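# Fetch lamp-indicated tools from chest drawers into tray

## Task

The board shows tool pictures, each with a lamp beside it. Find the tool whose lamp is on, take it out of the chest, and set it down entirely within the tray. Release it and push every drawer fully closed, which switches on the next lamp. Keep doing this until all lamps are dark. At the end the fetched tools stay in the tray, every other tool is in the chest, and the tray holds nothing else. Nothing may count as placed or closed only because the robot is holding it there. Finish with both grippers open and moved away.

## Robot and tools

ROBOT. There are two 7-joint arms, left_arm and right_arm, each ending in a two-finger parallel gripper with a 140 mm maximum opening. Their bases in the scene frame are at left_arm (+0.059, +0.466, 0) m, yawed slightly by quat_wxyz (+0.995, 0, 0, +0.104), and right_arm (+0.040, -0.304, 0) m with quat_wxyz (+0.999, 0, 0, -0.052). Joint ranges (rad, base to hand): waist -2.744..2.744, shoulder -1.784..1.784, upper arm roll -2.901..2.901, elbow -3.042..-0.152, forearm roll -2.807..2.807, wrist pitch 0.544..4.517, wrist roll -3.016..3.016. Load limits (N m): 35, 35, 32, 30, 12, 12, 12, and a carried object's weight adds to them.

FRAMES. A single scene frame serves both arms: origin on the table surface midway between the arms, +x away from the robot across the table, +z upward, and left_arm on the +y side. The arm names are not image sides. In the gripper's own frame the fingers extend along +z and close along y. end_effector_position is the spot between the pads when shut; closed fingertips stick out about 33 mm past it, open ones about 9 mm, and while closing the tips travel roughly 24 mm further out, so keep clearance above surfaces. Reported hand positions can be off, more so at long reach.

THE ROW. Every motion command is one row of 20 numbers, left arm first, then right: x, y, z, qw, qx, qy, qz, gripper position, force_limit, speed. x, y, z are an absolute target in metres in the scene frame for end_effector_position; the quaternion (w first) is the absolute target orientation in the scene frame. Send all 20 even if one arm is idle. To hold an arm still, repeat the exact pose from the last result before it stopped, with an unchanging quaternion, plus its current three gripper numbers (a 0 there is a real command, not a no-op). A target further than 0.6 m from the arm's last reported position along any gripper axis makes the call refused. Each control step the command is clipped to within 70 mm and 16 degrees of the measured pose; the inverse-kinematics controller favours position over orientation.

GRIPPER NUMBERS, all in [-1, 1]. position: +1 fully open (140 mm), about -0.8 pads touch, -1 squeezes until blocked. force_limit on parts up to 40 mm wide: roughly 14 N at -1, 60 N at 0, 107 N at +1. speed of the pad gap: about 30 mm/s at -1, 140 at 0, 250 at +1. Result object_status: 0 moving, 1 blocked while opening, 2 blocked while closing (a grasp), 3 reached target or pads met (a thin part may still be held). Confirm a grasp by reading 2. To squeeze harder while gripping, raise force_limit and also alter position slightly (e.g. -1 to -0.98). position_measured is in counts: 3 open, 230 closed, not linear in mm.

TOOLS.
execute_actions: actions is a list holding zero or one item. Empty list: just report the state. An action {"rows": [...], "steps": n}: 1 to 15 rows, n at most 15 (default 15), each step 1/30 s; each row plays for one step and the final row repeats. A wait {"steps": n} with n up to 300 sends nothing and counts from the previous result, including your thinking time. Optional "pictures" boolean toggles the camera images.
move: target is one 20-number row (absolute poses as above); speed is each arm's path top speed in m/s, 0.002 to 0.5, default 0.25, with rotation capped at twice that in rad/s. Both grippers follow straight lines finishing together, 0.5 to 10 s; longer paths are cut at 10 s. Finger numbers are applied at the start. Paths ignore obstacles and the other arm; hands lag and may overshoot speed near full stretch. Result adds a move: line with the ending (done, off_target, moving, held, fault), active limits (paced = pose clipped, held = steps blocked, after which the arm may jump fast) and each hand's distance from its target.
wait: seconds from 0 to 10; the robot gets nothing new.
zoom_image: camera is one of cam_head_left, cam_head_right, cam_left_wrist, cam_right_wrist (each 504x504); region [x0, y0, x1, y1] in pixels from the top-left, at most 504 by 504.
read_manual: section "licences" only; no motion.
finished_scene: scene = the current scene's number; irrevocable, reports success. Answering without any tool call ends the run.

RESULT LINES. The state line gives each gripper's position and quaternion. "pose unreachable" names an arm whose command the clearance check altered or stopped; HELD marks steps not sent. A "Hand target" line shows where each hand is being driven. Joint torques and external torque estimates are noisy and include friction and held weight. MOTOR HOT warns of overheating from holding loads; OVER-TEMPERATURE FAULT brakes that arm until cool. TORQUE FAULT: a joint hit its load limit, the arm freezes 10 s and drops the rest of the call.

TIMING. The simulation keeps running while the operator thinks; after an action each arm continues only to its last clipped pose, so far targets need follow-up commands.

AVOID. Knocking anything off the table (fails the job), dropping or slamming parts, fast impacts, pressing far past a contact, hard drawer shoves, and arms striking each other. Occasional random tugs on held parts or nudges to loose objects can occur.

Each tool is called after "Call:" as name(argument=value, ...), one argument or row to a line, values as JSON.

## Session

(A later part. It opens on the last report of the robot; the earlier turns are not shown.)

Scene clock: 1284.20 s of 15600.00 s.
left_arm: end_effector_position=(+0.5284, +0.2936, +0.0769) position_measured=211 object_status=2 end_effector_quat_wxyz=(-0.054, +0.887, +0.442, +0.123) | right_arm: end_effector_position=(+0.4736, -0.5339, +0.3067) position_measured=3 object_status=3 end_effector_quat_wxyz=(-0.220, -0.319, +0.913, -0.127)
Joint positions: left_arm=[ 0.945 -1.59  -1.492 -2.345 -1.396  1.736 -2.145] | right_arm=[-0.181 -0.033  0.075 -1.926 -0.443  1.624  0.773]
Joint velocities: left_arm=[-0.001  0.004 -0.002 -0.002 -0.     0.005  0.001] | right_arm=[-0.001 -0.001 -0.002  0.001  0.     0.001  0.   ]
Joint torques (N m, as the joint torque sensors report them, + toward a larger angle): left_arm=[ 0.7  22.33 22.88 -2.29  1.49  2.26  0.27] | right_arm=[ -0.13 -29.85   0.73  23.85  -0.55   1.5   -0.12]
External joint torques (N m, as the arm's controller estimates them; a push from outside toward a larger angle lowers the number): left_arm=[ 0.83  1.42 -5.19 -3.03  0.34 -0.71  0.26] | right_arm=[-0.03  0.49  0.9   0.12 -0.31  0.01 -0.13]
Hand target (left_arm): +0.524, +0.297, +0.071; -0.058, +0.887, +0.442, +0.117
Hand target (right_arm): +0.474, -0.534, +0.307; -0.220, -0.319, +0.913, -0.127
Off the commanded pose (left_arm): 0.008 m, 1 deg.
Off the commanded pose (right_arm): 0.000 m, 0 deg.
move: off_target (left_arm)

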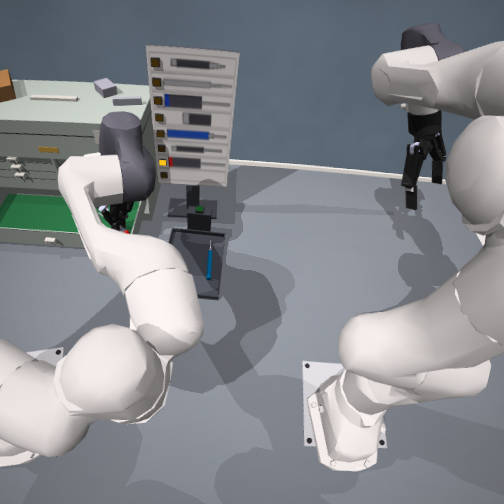

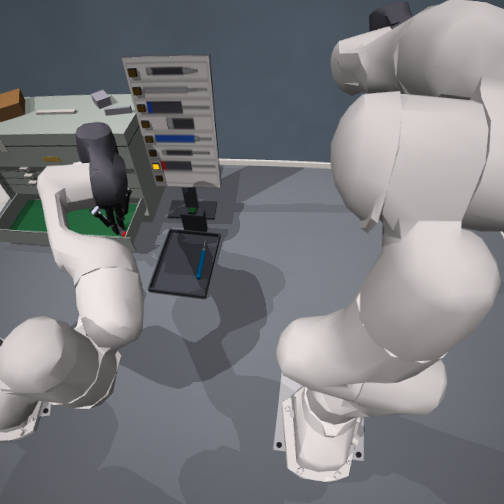

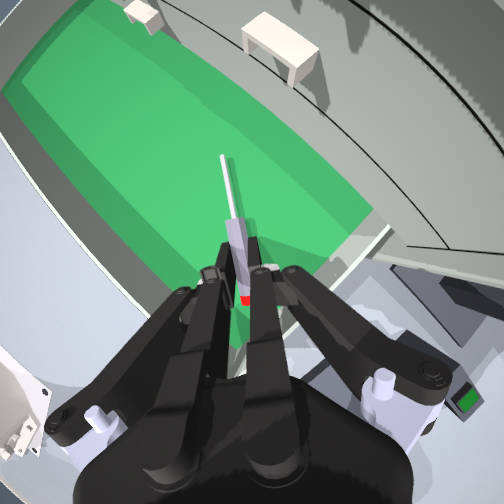

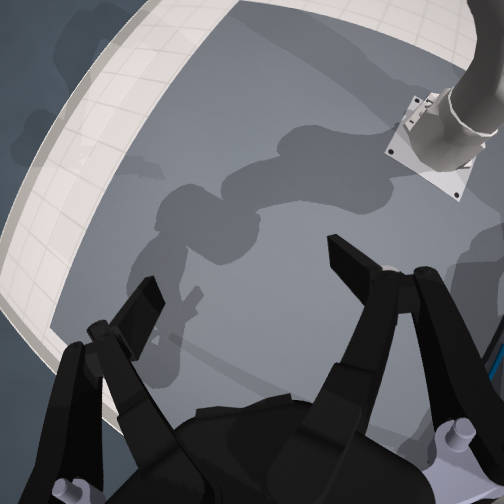

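Call:
move(
  target=[0.51,0.285,0.15,-0.0584,0.887,0.442,0.117,-1,0,-0.5,0.4736,-0.5339,0.3067,-0.220,-0.319,0.913,-0.127,1,0,0],
  speed=0.08,
)

Call:
move(
  target=[0.435,0.07,0.12,0,0.991,0,0.131,-1,0,-0.5,0.4736,-0.5339,0.3067,-0.220,-0.319,0.913,-0.127,1,0,0],
  speed=0.15,
)

Scene clock: 1293.63 s of 15600.00 s.
left_arm: end_effector_position=(+0.5098, +0.2866, +0.1483) position_measured=211 object_status=2 end_effector_quat_wxyz=(-0.058, +0.888, +0.441, +0.117) | right_arm: end_effector_position=(+0.4736, -0.5339, +0.3067) position_measured=3 object_status=3 end_effector_quat_wxyz=(-0.220, -0.319, +0.913, -0.127)
Joint positions: left_arm=[ 0.919 -1.54  -1.328 -2.329 -1.235  1.636 -2.154] | right_arm=[-0.181 -0.033  0.075 -1.926 -0.443  1.624  0.773]
Joint velocities: left_arm=[-0.001  0.    -0.     0.001  0.005 -0.011 -0.003] | right_arm=[ 0.    -0.002  0.001  0.001 -0.     0.     0.001]
Joint torques (N m, as the joint torque sensors report them, + toward a larger angle): left_arm=[-1.48 22.38 29.73  5.02  1.75  2.4  -0.17] | right_arm=[ -0.42 -29.31   0.92  23.58  -0.58   1.5   -0.09]
External joint torques (N m, as the arm's controller estimates them; a push from outside toward a larger angle lowers the number): left_arm=[-1.41  1.4   2.31  1.16  0.56 -0.54 -0.18] | right_arm=[-0.42  0.98  1.   -0.08 -0.35  0.01 -0.1 ]
Hand target (left_arm): +0.509, +0.285, +0.149; -0.058, +0.888, +0.442, +0.116
Hand target (right_arm): +0.474, -0.534, +0.307; -0.220, -0.319, +0.913, -0.127
Off the commanded pose (left_arm): 0.002 m, 0 deg.
Off the commanded pose (right_arm): 0.000 m, 0 deg.
After step 90, 5.03 s passed at rest.
move: done

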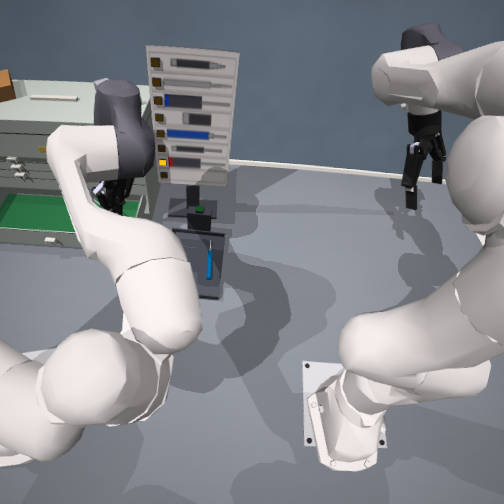

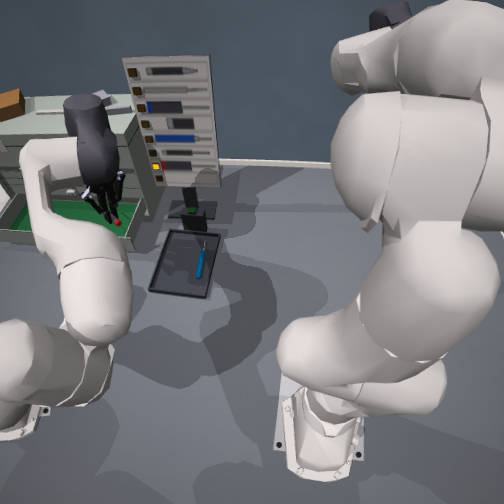

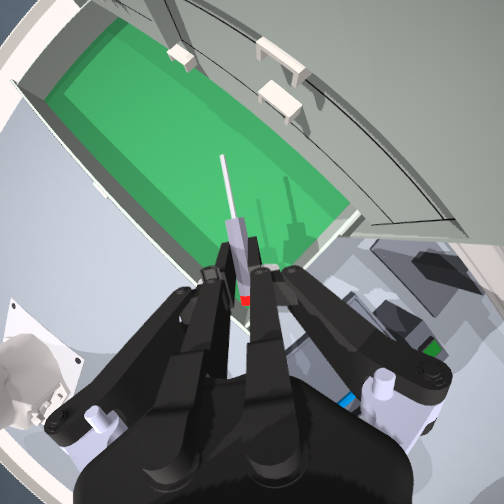

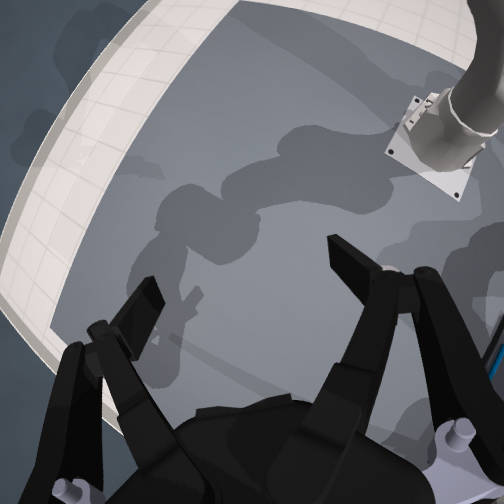

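Scene clock: 1297.33 s of 15600.00 s.
left_arm: end_effector_position=(+0.4342, +0.0746, +0.1210) position_measured=211 object_status=2 end_effector_quat_wxyz=(-0.001, +0.992, +0.008, +0.126) | right_arm: end_effector_position=(+0.4736, -0.5339, +0.3067) position_measured=3 object_status=3 end_effector_quat_wxyz=(-0.220, -0.319, +0.913, -0.127)
Joint positions: left_arm=[ 0.576 -1.491 -1.419 -2.279 -1.39   1.76  -1.656] | right_arm=[-0.181 -0.033  0.075 -1.926 -0.443  1.624  0.773]
Joint velocities: left_arm=[-0.001  0.001  0.001 -0.001 -0.002  0.001  0.032] | right_arm=[-0.     0.001 -0.     0.     0.    -0.001  0.002]
Joint torques (N m, as the joint torque sensors report them, + toward a larger angle): left_arm=[-0.92 22.29 29.19  4.39  0.44  3.51  0.31] | right_arm=[ -0.09 -29.76   0.96  23.4   -0.52   1.48  -0.1 ]
External joint torques (N m, as the arm's controller estimates them; a push from outside toward a larger angle lowers the number): left_arm=[-0.88  0.24  0.35  0.86 -0.48  0.46  0.3 ] | right_arm=[-0.12  0.36  1.01 -0.18 -0.29 -0.01 -0.11]
Hand target (left_arm): +0.434, +0.073, +0.121; -0.001, +0.992, -0.000, +0.127
Hand target (right_arm): +0.474, -0.534, +0.307; -0.220, -0.319, +0.913, -0.127
Off the commanded pose (left_arm): 0.005 m, 1 deg.
Off the commanded pose (right_arm): 0.000 m, 0 deg.
move: off_target (left_arm)

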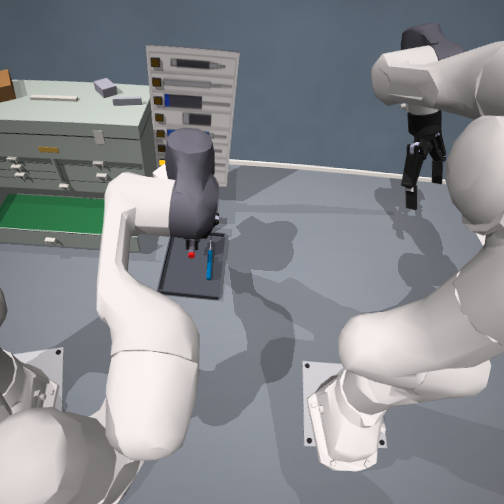

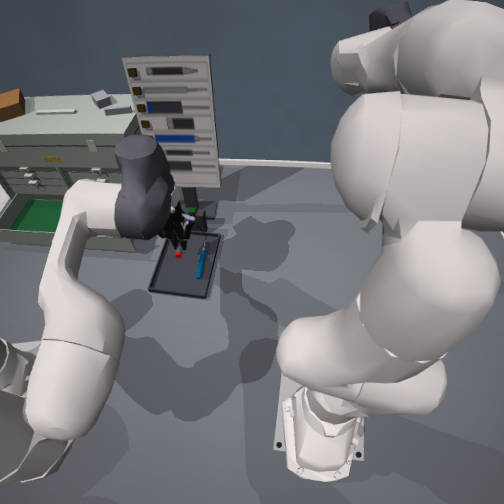

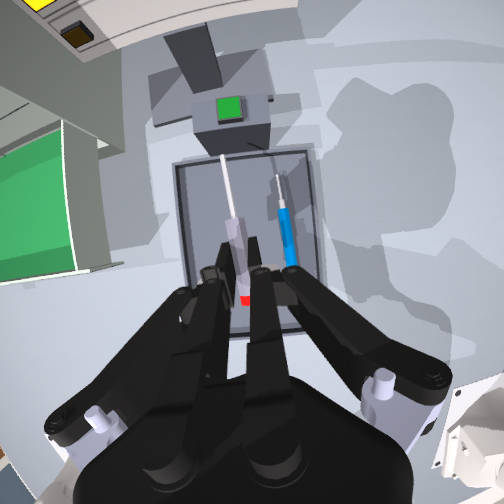

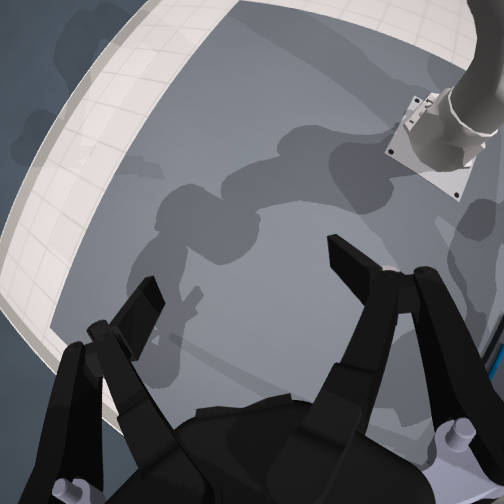

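Call:
move(
  target=[0.435,0.068,0.051,0,0.991,0,0.131,-1,0,-0.5,0.4736,-0.5339,0.3067,-0.220,-0.319,0.913,-0.127,1,0,0],
  speed=0.05,
)

Scene clock: 1302.87 s of 15600.00 s.
left_arm: end_effector_position=(+0.4359, +0.0690, +0.0519) position_measured=211 object_status=2 end_effector_quat_wxyz=(-0.002, +0.992, -0.000, +0.130) | right_arm: end_effector_position=(+0.4736, -0.5339, +0.3067) position_measured=3 object_status=3 end_effector_quat_wxyz=(-0.220, -0.319, +0.913, -0.127)
Joint positions: left_arm=[ 0.573 -1.555 -1.566 -2.287 -1.533  1.837 -1.647] | right_arm=[-0.181 -0.033  0.075 -1.926 -0.443  1.624  0.773]
Joint velocities: left_arm=[ 0.    -0.005 -0.001 -0.001 -0.012  0.008  0.001] | right_arm=[ 0.002  0.     0.    -0.001 -0.     0.001  0.   ]
Joint torques (N m, as the joint torque sensors report them, + toward a larger angle): left_arm=[-1.58 21.58 29.07 -0.04  0.35  3.59 -0.12] | right_arm=[  0.04 -29.84   0.47  23.77  -0.48   1.48  -0.1 ]
External joint torques (N m, as the arm's controller estimates them; a push from outside toward a larger angle lowers the number): left_arm=[-1.69 -0.72 -0.02 -0.33 -0.58  0.54 -0.13] | right_arm=[-0.1   0.27  0.41  0.21 -0.27 -0.01 -0.11]
Hand target (left_arm): +0.436, +0.068, +0.052; -0.000, +0.991, -0.000, +0.132
Hand target (right_arm): +0.474, -0.534, +0.307; -0.220, -0.319, +0.913, -0.127
Off the commanded pose (left_arm): 0.002 m, 0 deg.
Off the commanded pose (right_arm): 0.000 m, 0 deg.
After step 90, 0.83 s passed at rest.
move: done

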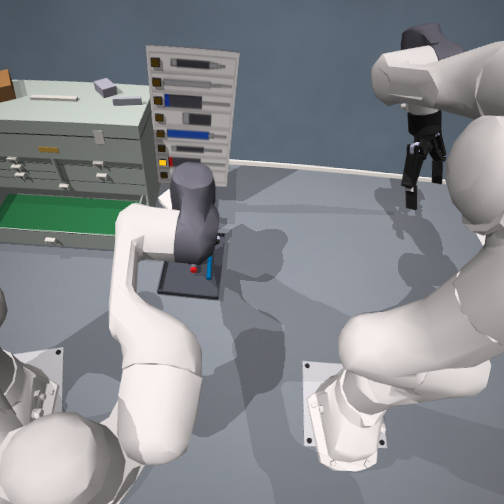

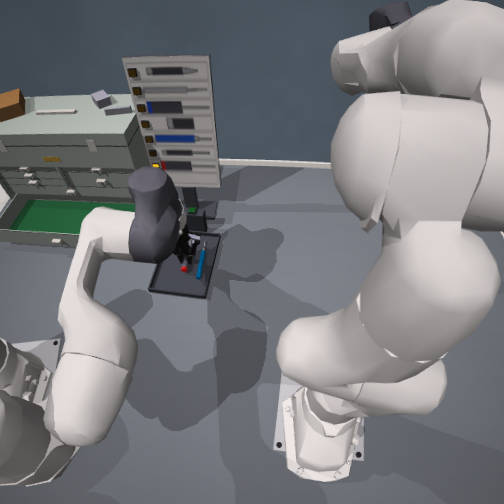

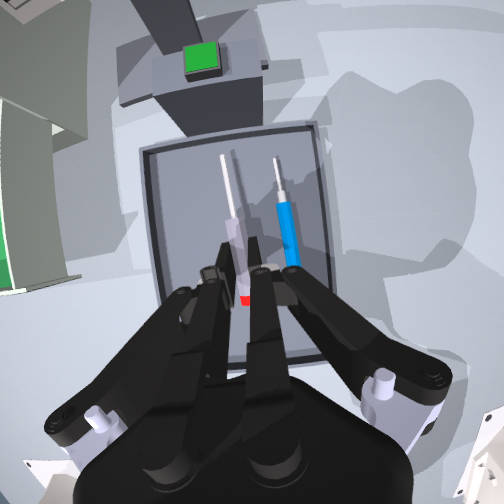

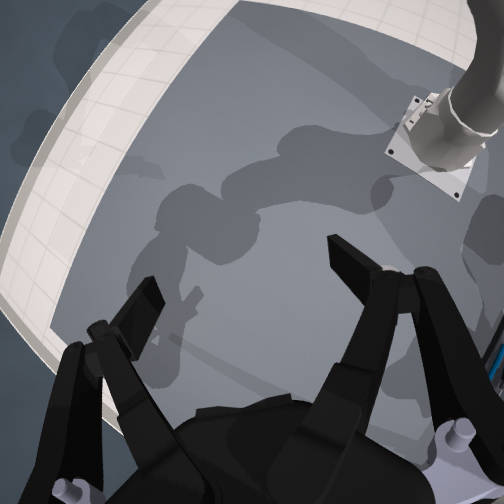

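Call:
move(
  target=[0.435,0.068,0.046,0,0.991,0,0.131,-1,0,-0.5,0.4736,-0.5339,0.3067,-0.220,-0.319,0.913,-0.127,1,0,0],
  speed=0.02,
)

Call:
move(
  target=[0.435,0.068,0.047,0,0.991,0,0.131,-0.5,0,-0.5,0.4736,-0.5339,0.3067,-0.220,-0.319,0.913,-0.127,1,0,0],
  speed=0.02,
)

Call:
move(
  target=[0.425,0.09,0.15,0,0.991,0,0.131,-0.5,0,-0.5,0.4736,-0.5339,0.3067,-0.220,-0.319,0.913,-0.127,1,0,0],
  speed=0.15,
)

Call:
move(
  target=[0.433,0.475,0.15,0,0.991,0,0.131,0,0,0,0.4736,-0.5339,0.3067,-0.220,-0.319,0.913,-0.127,1,0,0],
  speed=0.2,
)

Call:
move(
  target=[0.434,0.475,0.090,0,0.991,0,0.131,0,0,0,0.4736,-0.5339,0.3067,-0.220,-0.319,0.913,-0.127,1,0,0],
  speed=0.07,
)

Scene clock: 1325.80 s of 15600.00 s.
left_arm: end_effector_position=(+0.4349, +0.0682, +0.0463) position_measured=211 object_status=2 end_effector_quat_wxyz=(-0.001, +0.992, -0.001, +0.129) | right_arm: end_effector_position=(+0.4736, -0.5339, +0.3067) position_measured=3 object_status=3 end_effector_quat_wxyz=(-0.220, -0.319, +0.913, -0.127)
Joint positions: left_arm=[ 0.571 -1.559 -1.577 -2.288 -1.545  1.842 -1.647] | right_arm=[-0.181 -0.033  0.075 -1.926 -0.443  1.624  0.773]
Joint velocities: left_arm=[ 0.    -0.003 -0.001  0.001 -0.007  0.002 -0.   ] | right_arm=[ 0.    -0.    -0.001  0.    -0.     0.     0.   ]
Joint torques (N m, as the joint torque sensors report them, + toward a larger angle): left_arm=[-1.28 22.15 29.07 -1.34  0.45  3.58 -0.1 ] | right_arm=[  0.06 -30.05   1.05  23.51  -0.5    1.5   -0.14]
External joint torques (N m, as the arm's controller estimates them; a push from outside toward a larger angle lowers the number): left_arm=[-1.28 -0.14 -0.1  -1.57 -0.46  0.52 -0.11] | right_arm=[ 0.08  0.12  1.15 -0.12 -0.27  0.01 -0.15]
Hand target (left_arm): +0.435, +0.068, +0.046; +0.000, +0.991, -0.000, +0.131
Hand target (right_arm): +0.474, -0.534, +0.307; -0.220, -0.319, +0.913, -0.127
Off the commanded pose (left_arm): 0.000 m, 0 deg.
Off the commanded pose (right_arm): 0.000 m, 0 deg.
After step 90, 19.23 s passed at rest.
move: done

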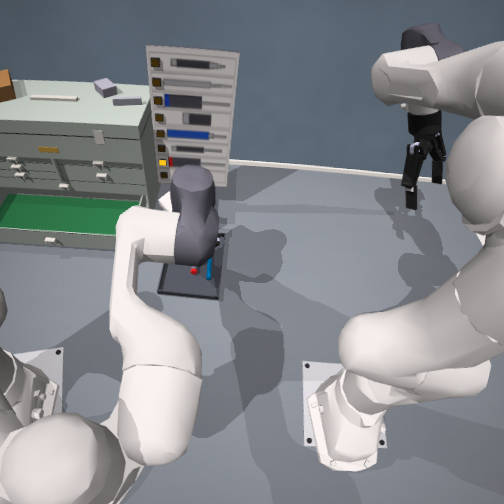

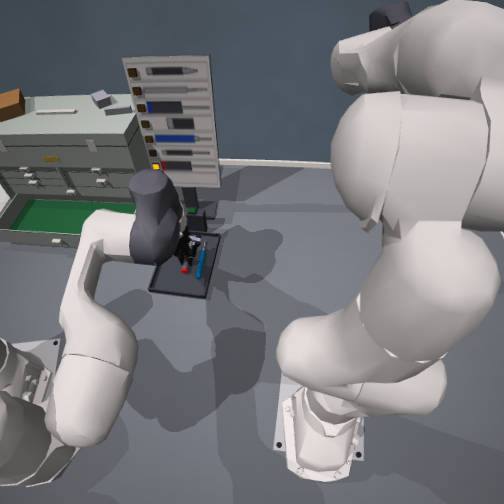

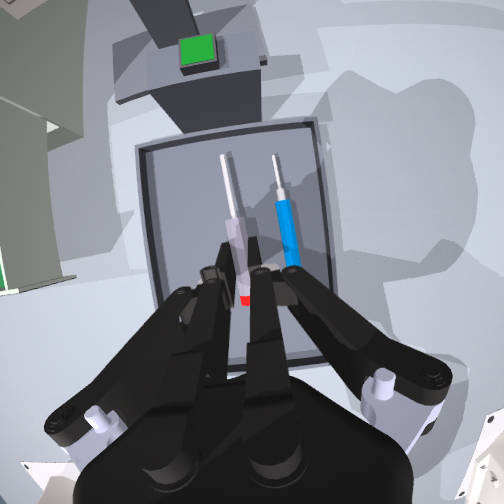

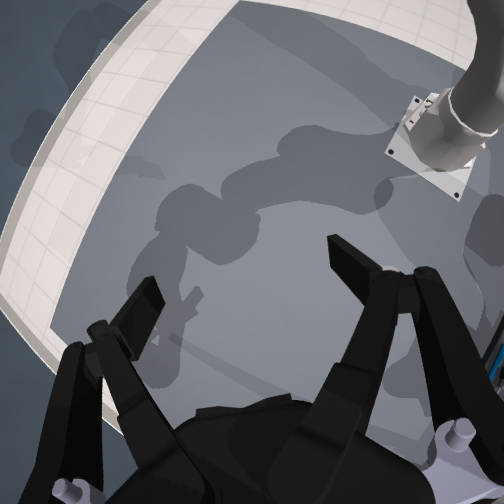

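Scene clock: 1326.50 s of 15600.00 s.
left_arm: end_effector_position=(+0.4349, +0.0683, +0.0463) position_measured=192 object_status=3 end_effector_quat_wxyz=(-0.001, +0.992, -0.001, +0.129) | right_arm: end_effector_position=(+0.4736, -0.5339, +0.3067) position_measured=3 object_status=3 end_effector_quat_wxyz=(-0.220, -0.319, +0.913, -0.127)
Joint positions: left_arm=[ 0.571 -1.559 -1.577 -2.289 -1.545  1.842 -1.647] | right_arm=[-0.181 -0.033  0.075 -1.926 -0.443  1.624  0.773]
Joint velocities: left_arm=[-0.    -0.001 -0.    -0.001 -0.001  0.     0.001] | right_arm=[ 0.     0.    -0.     0.    -0.     0.     0.001]
Joint torques (N m, as the joint torque sensors report them, + toward a larger angle): left_arm=[-1.73 21.79 30.35 -1.75  0.71  3.41 -0.07] | right_arm=[ -0.37 -29.62   0.72  23.62  -0.5    1.47  -0.13]
External joint torques (N m, as the arm's controller estimates them; a push from outside toward a larger angle lowers the number): left_arm=[-1.86 -0.48  1.14 -1.81 -0.22  0.34 -0.08] | right_arm=[-0.29  0.47  0.87  0.03 -0.27 -0.02 -0.14]
Hand target (left_arm): +0.435, +0.068, +0.047; +0.000, +0.991, -0.000, +0.131
Hand target (right_arm): +0.474, -0.534, +0.307; -0.220, -0.319, +0.913, -0.127
Off the commanded pose (left_arm): 0.001 m, 0 deg.
Off the commanded pose (right_arm): 0.000 m, 0 deg.
move: done

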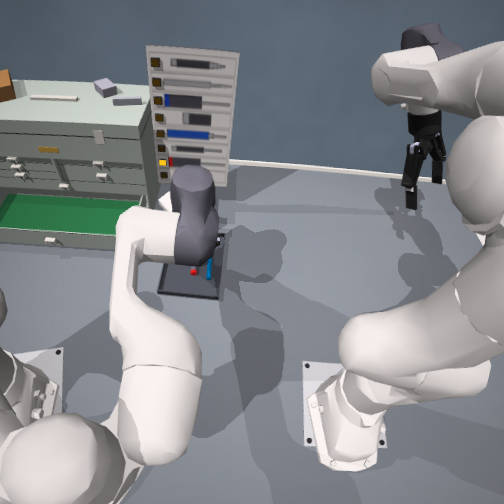

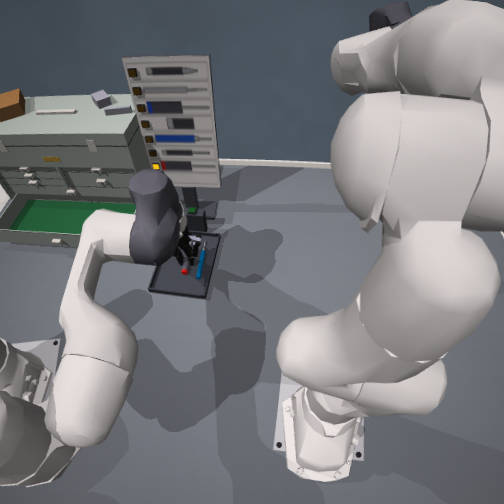

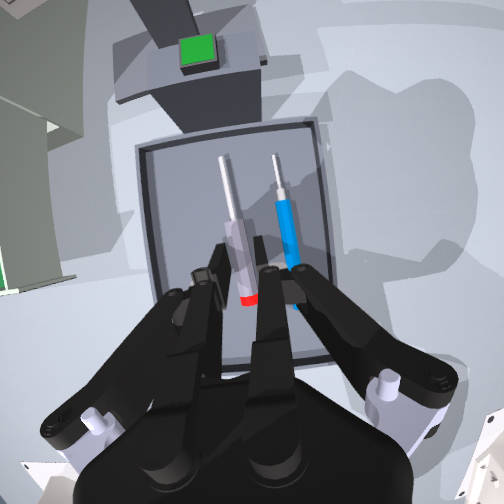

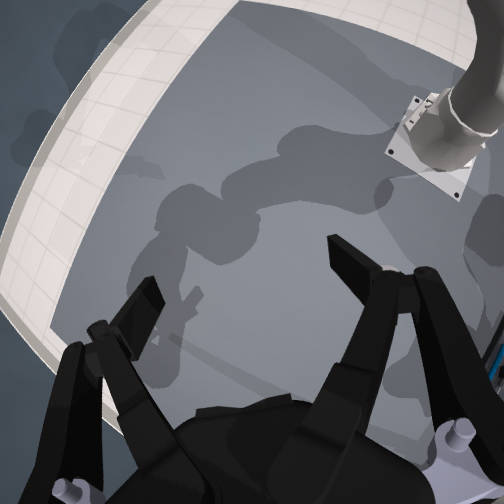

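Scene clock: 1327.73 s of 15600.00 s.
left_arm: end_effector_position=(+0.4251, +0.0897, +0.1487) position_measured=192 object_status=3 end_effector_quat_wxyz=(+0.002, +0.991, +0.003, +0.132) | right_arm: end_effector_position=(+0.4736, -0.5339, +0.3067) position_measured=3 object_status=3 end_effector_quat_wxyz=(-0.220, -0.319, +0.913, -0.127)
Joint positions: left_arm=[ 0.531 -1.482 -1.352 -2.33  -1.345  1.739 -1.629] | right_arm=[-0.181 -0.033  0.075 -1.926 -0.443  1.624  0.773]
Joint velocities: left_arm=[-0.001  0.005  0.001 -0.001  0.009 -0.006  0.004] | right_arm=[-0.     0.    -0.001 -0.     0.     0.001 -0.001]
Joint torques (N m, as the joint torque sensors report them, + toward a larger angle): left_arm=[-1.31 21.43 29.23  3.05  1.44  2.75  0.07] | right_arm=[ -0.3  -30.     0.82  23.65  -0.52   1.47  -0.14]
External joint torques (N m, as the arm's controller estimates them; a push from outside toward a larger angle lowers the number): left_arm=[-1.28  0.7   1.38 -1.65  0.54 -0.33  0.06] | right_arm=[-0.27  0.15  0.91  0.09 -0.29 -0.01 -0.14]
Hand target (left_arm): +0.423, +0.090, +0.149; +0.001, +0.992, -0.000, +0.130
Hand target (right_arm): +0.474, -0.534, +0.307; -0.220, -0.319, +0.913, -0.127
Off the commanded pose (left_arm): 0.001 m, 0 deg.
Off the commanded pose (right_arm): 0.000 m, 0 deg.
move: done

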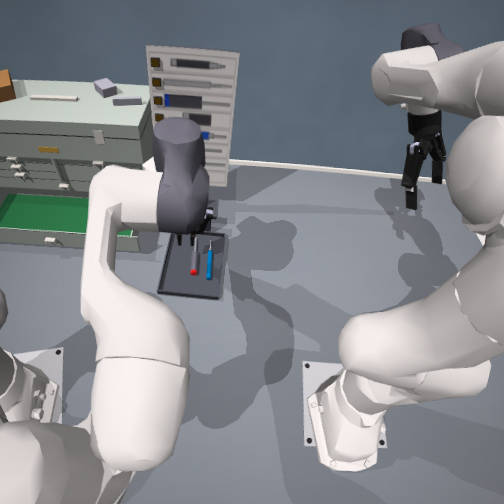

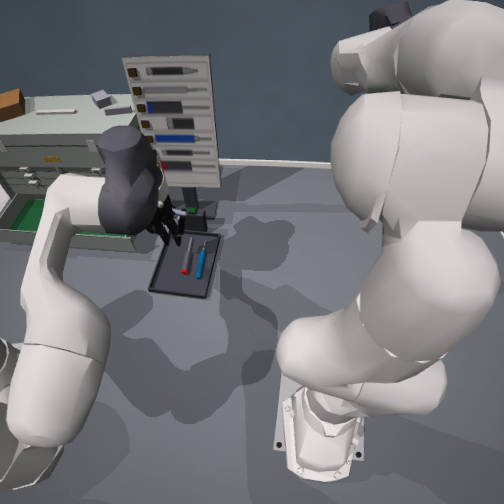

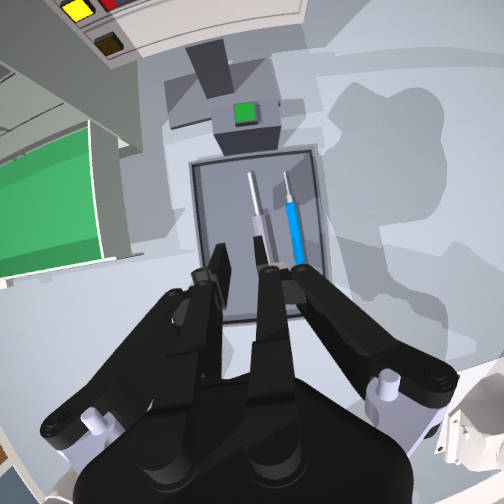

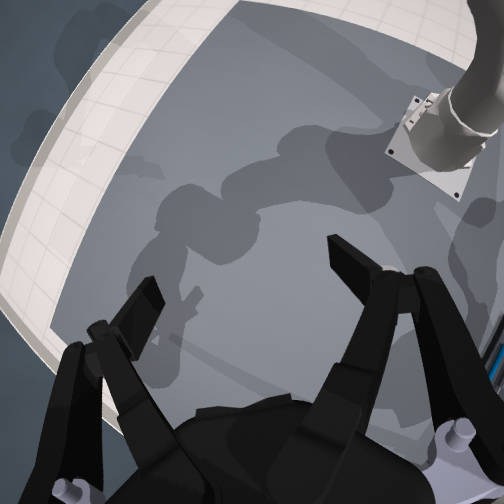

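Scene clock: 1330.67 s of 15600.00 s.
left_arm: end_effector_position=(+0.4358, +0.4708, +0.1457) position_measured=129 object_status=3 end_effector_quat_wxyz=(+0.005, +0.991, +0.008, +0.136) | right_arm: end_effector_position=(+0.4736, -0.5339, +0.3067) position_measured=3 object_status=3 end_effector_quat_wxyz=(-0.220, -0.319, +0.913, -0.127)
Joint positions: left_arm=[ 0.832 -1.258 -1.094 -2.876 -1.25   1.933 -0.728] | right_arm=[-0.181 -0.033  0.075 -1.926 -0.443  1.624  0.773]
Joint velocities: left_arm=[ 0.     0.    -0.     0.    -0.001  0.     0.031] | right_arm=[-0.001  0.001 -0.     0.001  0.     0.     0.001]
Joint torques (N m, as the joint torque sensors report them, + toward a larger angle): left_arm=[ 0.36  9.87 18.29 14.15  1.08  3.31  0.24] | right_arm=[ -0.58 -29.65   0.77  23.77  -0.53   1.44  -0.09]
External joint torques (N m, as the arm's controller estimates them; a push from outside toward a larger angle lowers the number): left_arm=[0.35 0.69 2.19 1.13 0.56 0.47 0.24] | right_arm=[-0.54  0.35  0.89  0.23 -0.31 -0.05 -0.1 ]
Hand target (left_arm): +0.437, +0.472, +0.147; +0.003, +0.991, +0.001, +0.137
Hand target (right_arm): +0.474, -0.534, +0.307; -0.220, -0.319, +0.913, -0.127
Off the commanded pose (left_arm): 0.007 m, 1 deg.
Off the commanded pose (right_arm): 0.000 m, 0 deg.
move: off_target (left_arm)

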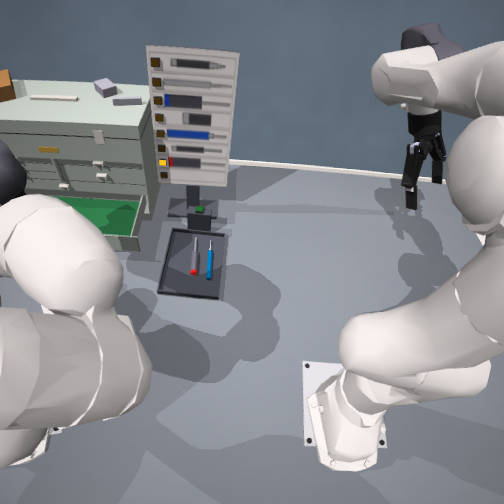

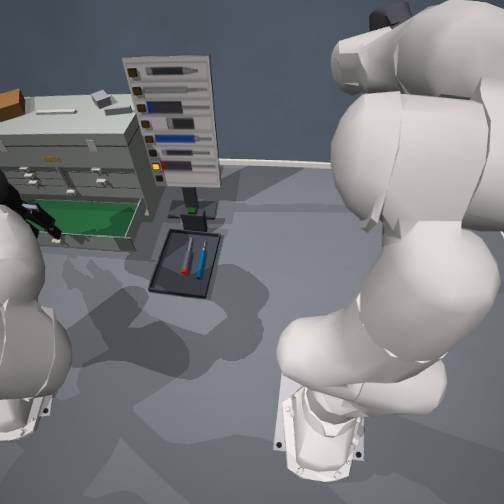

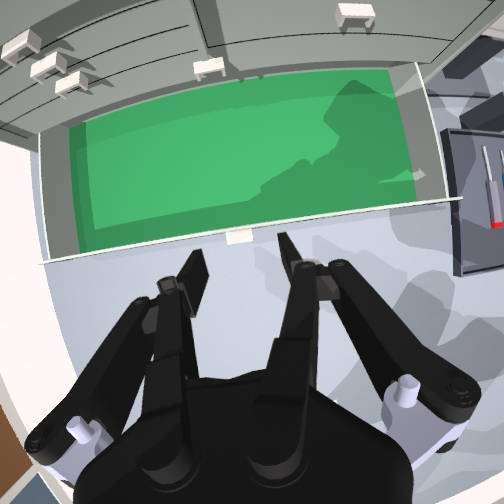

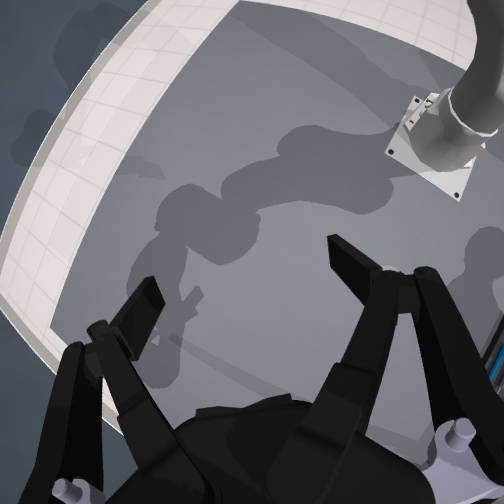

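Scene clock: 1331.87 s of 15600.00 s.
left_arm: end_effector_position=(+0.4343, +0.4744, +0.0910) position_measured=129 object_status=3 end_effector_quat_wxyz=(-0.000, +0.991, +0.005, +0.130) | right_arm: end_effector_position=(+0.4736, -0.5339, +0.3067) position_measured=3 object_status=3 end_effector_quat_wxyz=(-0.220, -0.319, +0.913, -0.127)
Joint positions: left_arm=[ 0.867 -1.208 -1.289 -2.907 -1.428  2.028 -0.663] | right_arm=[-0.181 -0.033  0.075 -1.926 -0.443  1.624  0.773]
Joint velocities: left_arm=[ 0.002  0.001 -0.002  0.    -0.014  0.009  0.028] | right_arm=[-0.001  0.    -0.    -0.    -0.    -0.    -0.   ]
Joint torques (N m, as the joint torque sensors report them, + toward a larger angle): left_arm=[ 1.45  9.78 16.38  8.57  0.04  3.33  0.29] | right_arm=[ -0.12 -29.37   1.06  23.42  -0.49   1.48  -0.1 ]
External joint torques (N m, as the arm's controller estimates them; a push from outside toward a larger angle lowers the number): left_arm=[ 1.5   0.28 -0.13 -1.04 -0.52  0.51  0.28] | right_arm=[-0.1   0.88  1.14 -0.23 -0.26 -0.01 -0.11]
Hand target (left_arm): +0.435, +0.476, +0.091; -0.002, +0.991, +0.001, +0.132
Hand target (right_arm): +0.474, -0.534, +0.307; -0.220, -0.319, +0.913, -0.127
Off the commanded pose (left_arm): 0.001 m, 1 deg.
Off the commanded pose (right_arm): 0.000 m, 0 deg.
move: done

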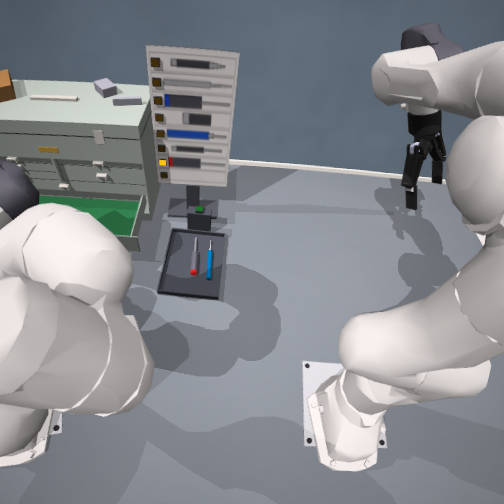

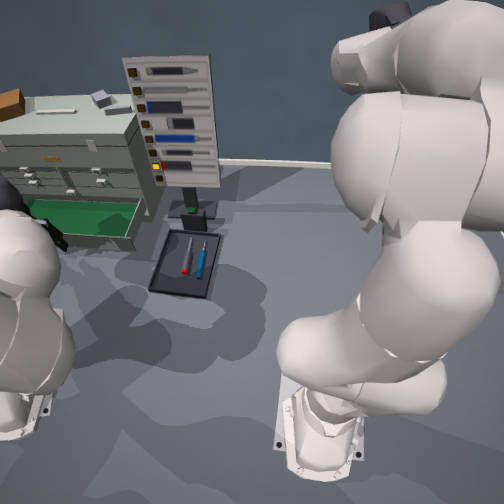

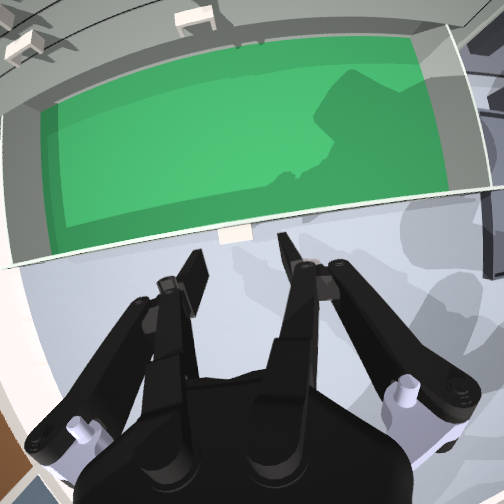

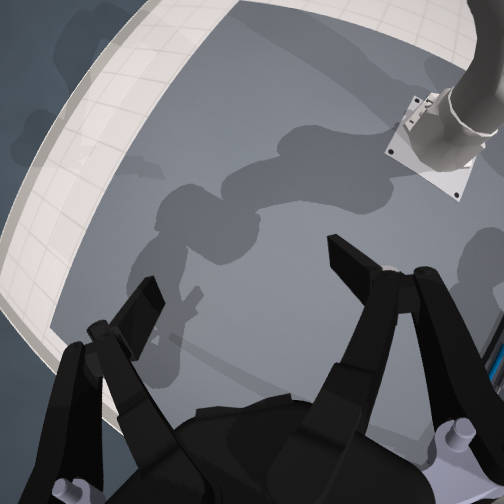

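Call:
move(
  target=[0.434,0.475,0.080,0,0.991,0,0.131,0,0,0,0.4736,-0.5339,0.3067,-0.220,-0.319,0.913,-0.127,1,0,0],
  speed=0.05,
)

Call:
move(
  target=[0.597,0.473,0.078,0,0.94,0,0.342,0,0,0,0.4736,-0.5339,0.3067,-0.220,-0.319,0.913,-0.127,1,0,0],
  speed=0.08,
)

Call:
move(
  target=[0.617,0.473,0.078,0,0.94,0,0.342,0,0,0,0.4736,-0.5339,0.3067,-0.220,-0.319,0.913,-0.127,1,0,0],
  speed=0.03,
)

Scene clock: 1347.03 s of 15600.00 s.
left_arm: end_effector_position=(+0.4345, +0.4738, +0.0894) position_measured=129 object_status=3 end_effector_quat_wxyz=(-0.000, +0.991, +0.001, +0.130) | right_arm: end_effector_position=(+0.4736, -0.5339, +0.3067) position_measured=3 object_status=3 end_effector_quat_wxyz=(-0.220, -0.319, +0.913, -0.127)
Joint positions: left_arm=[ 0.867 -1.207 -1.296 -2.907 -1.435  2.03  -0.654] | right_arm=[-0.181 -0.033  0.075 -1.926 -0.443  1.624  0.773]
Joint velocities: left_arm=[-0.     0.     0.001  0.    -0.     0.     0.   ] | right_arm=[ 0.     0.001  0.001 -0.001 -0.001 -0.     0.001]
Joint torques (N m, as the joint torque sensors report them, + toward a larger angle): left_arm=[-0.26  9.51 17.51  9.14  0.66  2.88  0.05] | right_arm=[ -0.53 -29.69   0.58  23.69  -0.58   1.45  -0.16]
External joint torques (N m, as the arm's controller estimates them; a push from outside toward a larger angle lowers the number): left_arm=[-0.33  0.02  0.97 -0.3   0.1   0.05  0.04] | right_arm=[-0.57  0.36  0.6   0.19 -0.35 -0.03 -0.17]
Hand target (left_arm): +0.435, +0.474, +0.090; -0.001, +0.991, +0.001, +0.130
Hand target (right_arm): +0.474, -0.534, +0.307; -0.220, -0.319, +0.913, -0.127
Off the commanded pose (left_arm): 0.009 m, 0 deg.
Off the commanded pose (right_arm): 0.000 m, 0 deg.
After step 90, 11.47 s passed at rest.
move: held (left_arm); limits=held; held on 16 of 21 steps (left_arm), including the last (left_arm)
pose unreachable (left arm): on one or more control steps of this call this arm could not follow its commanded pose, so it was not sent that pose on those steps. On the call's last step it was still not sent that pose. It may still have moved: this result reports where it is.
cause: the commanded pose would bring two parts of the arm too close to each other (joints 2 (shoulder) to 5 (forearm roll) lie between them).

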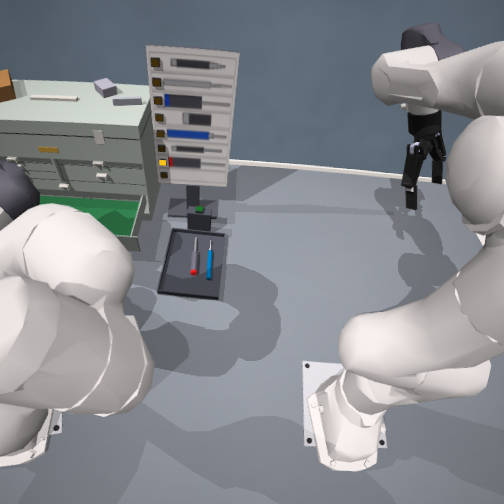

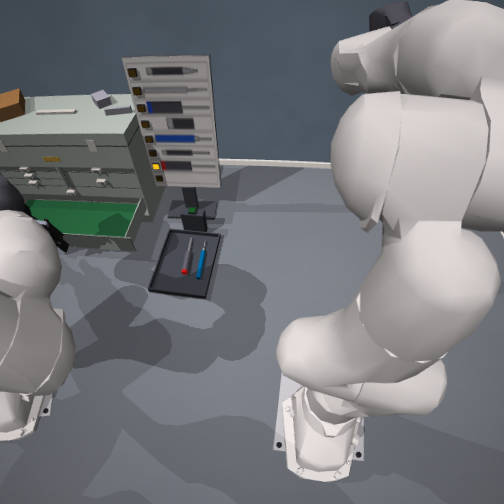

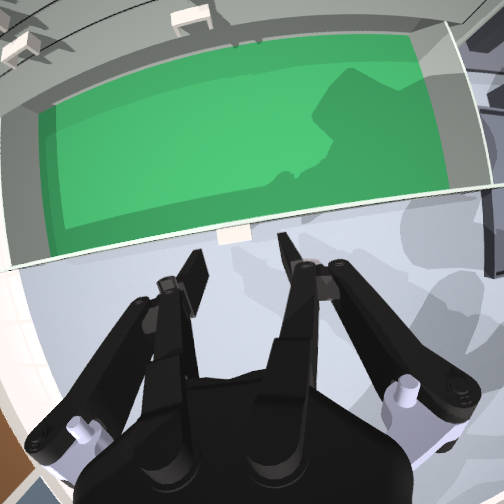

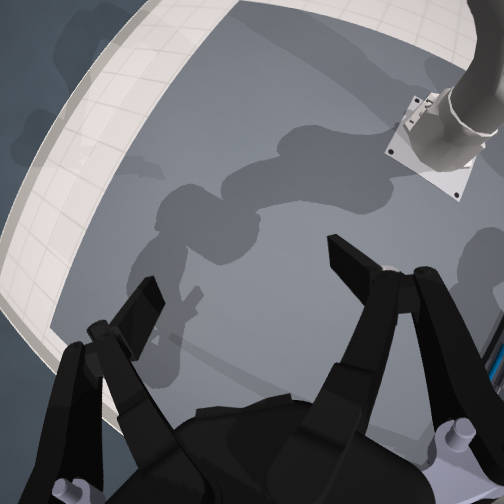

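Scene clock: 1350.37 s of 15600.00 s.
left_arm: end_effector_position=(+0.5973, +0.4711, +0.0809) position_measured=129 object_status=3 end_effector_quat_wxyz=(+0.002, +0.940, -0.005, +0.341) | right_arm: end_effector_position=(+0.4736, -0.5339, +0.3067) position_measured=3 object_status=3 end_effector_quat_wxyz=(-0.220, -0.319, +0.913, -0.127)
Joint positions: left_arm=[ 1.155 -1.346 -1.662 -2.705 -2.222  2.163 -0.362] | right_arm=[-0.181 -0.033  0.075 -1.926 -0.443  1.624  0.773]
Joint velocities: left_arm=[ 0.003 -0.021 -0.005 -0.001 -0.02  -0.011  0.023] | right_arm=[-0.     0.     0.    -0.002  0.     0.    -0.   ]
Joint torques (N m, as the joint torque sensors report them, + toward a larger angle): left_arm=[ 3.24 12.73 24.38  2.36 -1.01  3.03  0.12] | right_arm=[ -0.38 -29.89   0.59  23.71  -0.5    1.48  -0.11]
External joint torques (N m, as the arm's controller estimates them; a push from outside toward a larger angle lowers the number): left_arm=[ 3.21 -2.19  2.    0.74 -1.29  0.55  0.1 ] | right_arm=[-0.39  0.17  0.64  0.19 -0.28  0.   -0.11]
Hand target (left_arm): +0.600, +0.474, +0.083; -0.000, +0.938, -0.006, +0.346
Hand target (right_arm): +0.474, -0.534, +0.307; -0.220, -0.319, +0.913, -0.127
Off the commanded pose (left_arm): 0.003 m, 1 deg.
Off the commanded pose (right_arm): 0.000 m, 0 deg.
move: done

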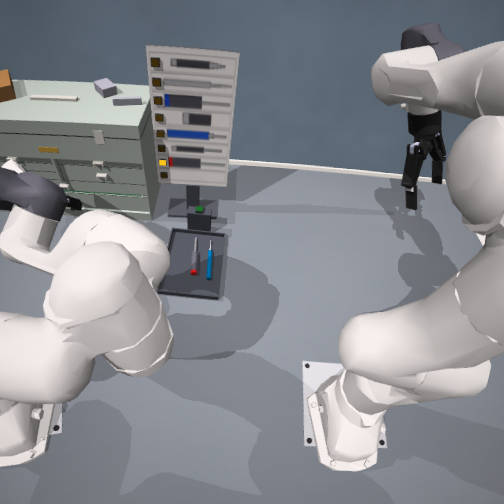

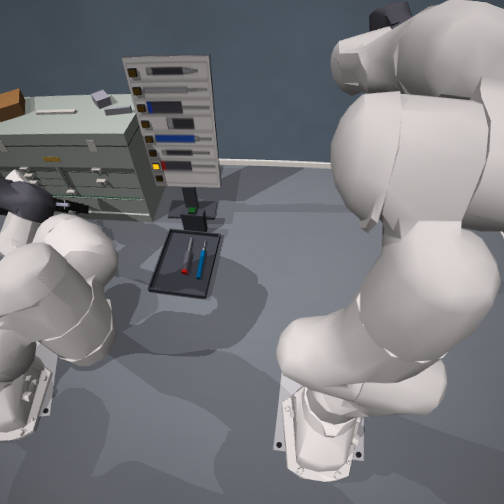

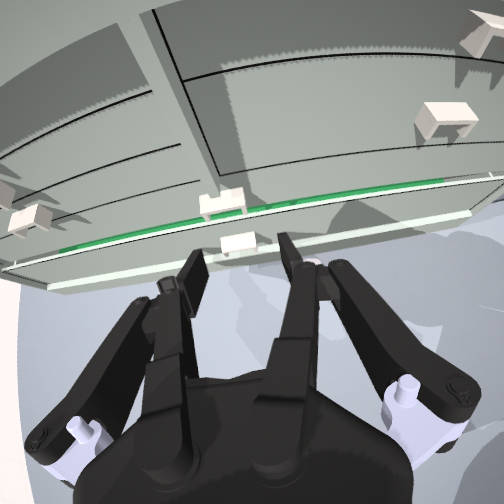

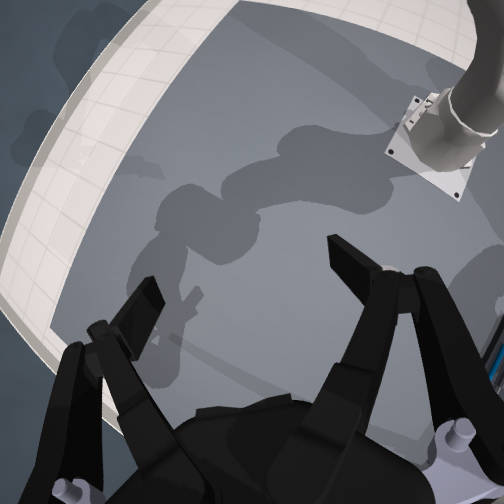

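Scene clock: 1351.27 s of 15600.00 s.
left_arm: end_effector_position=(+0.6110, +0.4710, +0.0797) position_measured=128 object_status=3 end_effector_quat_wxyz=(+0.002, +0.940, -0.007, +0.340) | right_arm: end_effector_position=(+0.4736, -0.5339, +0.3067) position_measured=3 object_status=3 end_effector_quat_wxyz=(-0.220, -0.319, +0.913, -0.127)
Joint positions: left_arm=[ 1.197 -1.348 -1.668 -2.662 -2.216  2.163 -0.362] | right_arm=[-0.181 -0.033  0.075 -1.926 -0.443  1.624  0.773]
Joint velocities: left_arm=[ 0.001 -0.001  0.001  0.004  0.001  0.001  0.001] | right_arm=[-0.001 -0.     0.    -0.     0.001 -0.    -0.001]
Joint torques (N m, as the joint torque sensors report them, + toward a larger angle): left_arm=[ 9.5  13.02 17.87 12.97 -0.98  4.08 -0.67] | right_arm=[ -0.46 -29.51   1.15  23.52  -0.51   1.51  -0.12]
External joint torques (N m, as the arm's controller estimates them; a push from outside toward a larger angle lowers the number): left_arm=[ 9.51 -2.46 -5.32 11.14 -1.26  1.59 -0.68] | right_arm=[-0.46  0.75  1.23 -0.13 -0.28  0.01 -0.13]
Hand target (left_arm): +0.617, +0.473, +0.078; -0.000, +0.940, -0.000, +0.342
Hand target (right_arm): +0.474, -0.534, +0.307; -0.220, -0.319, +0.913, -0.127
Off the commanded pose (left_arm): 0.007 m, 1 deg.
Off the commanded pose (right_arm): 0.000 m, 0 deg.
move: off_target (left_arm)

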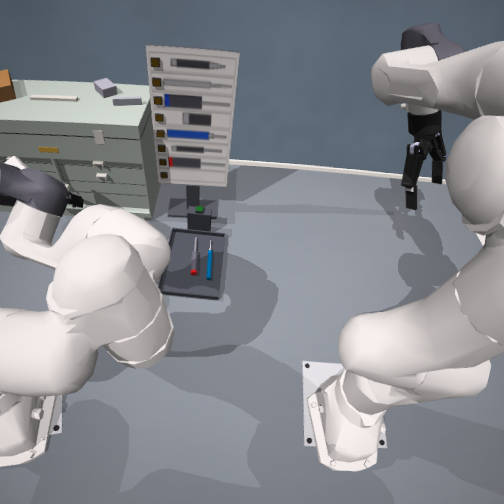

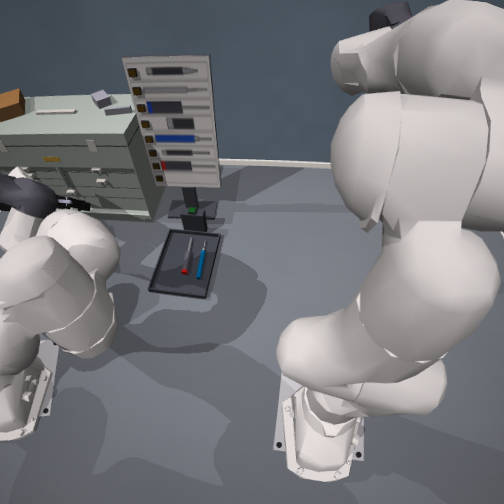

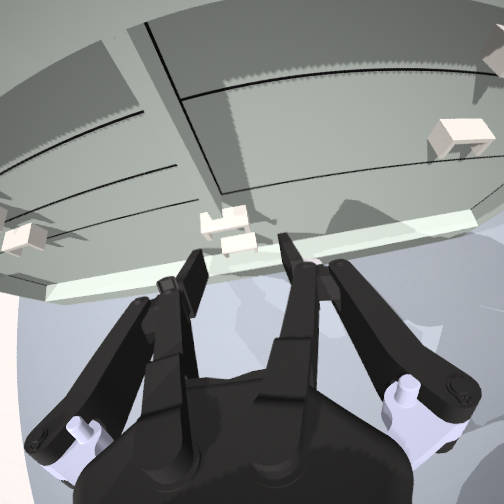

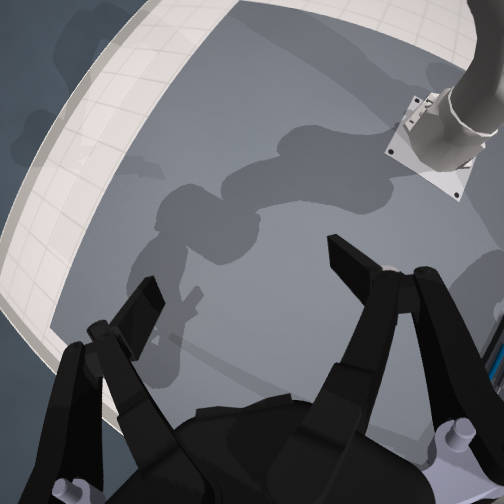

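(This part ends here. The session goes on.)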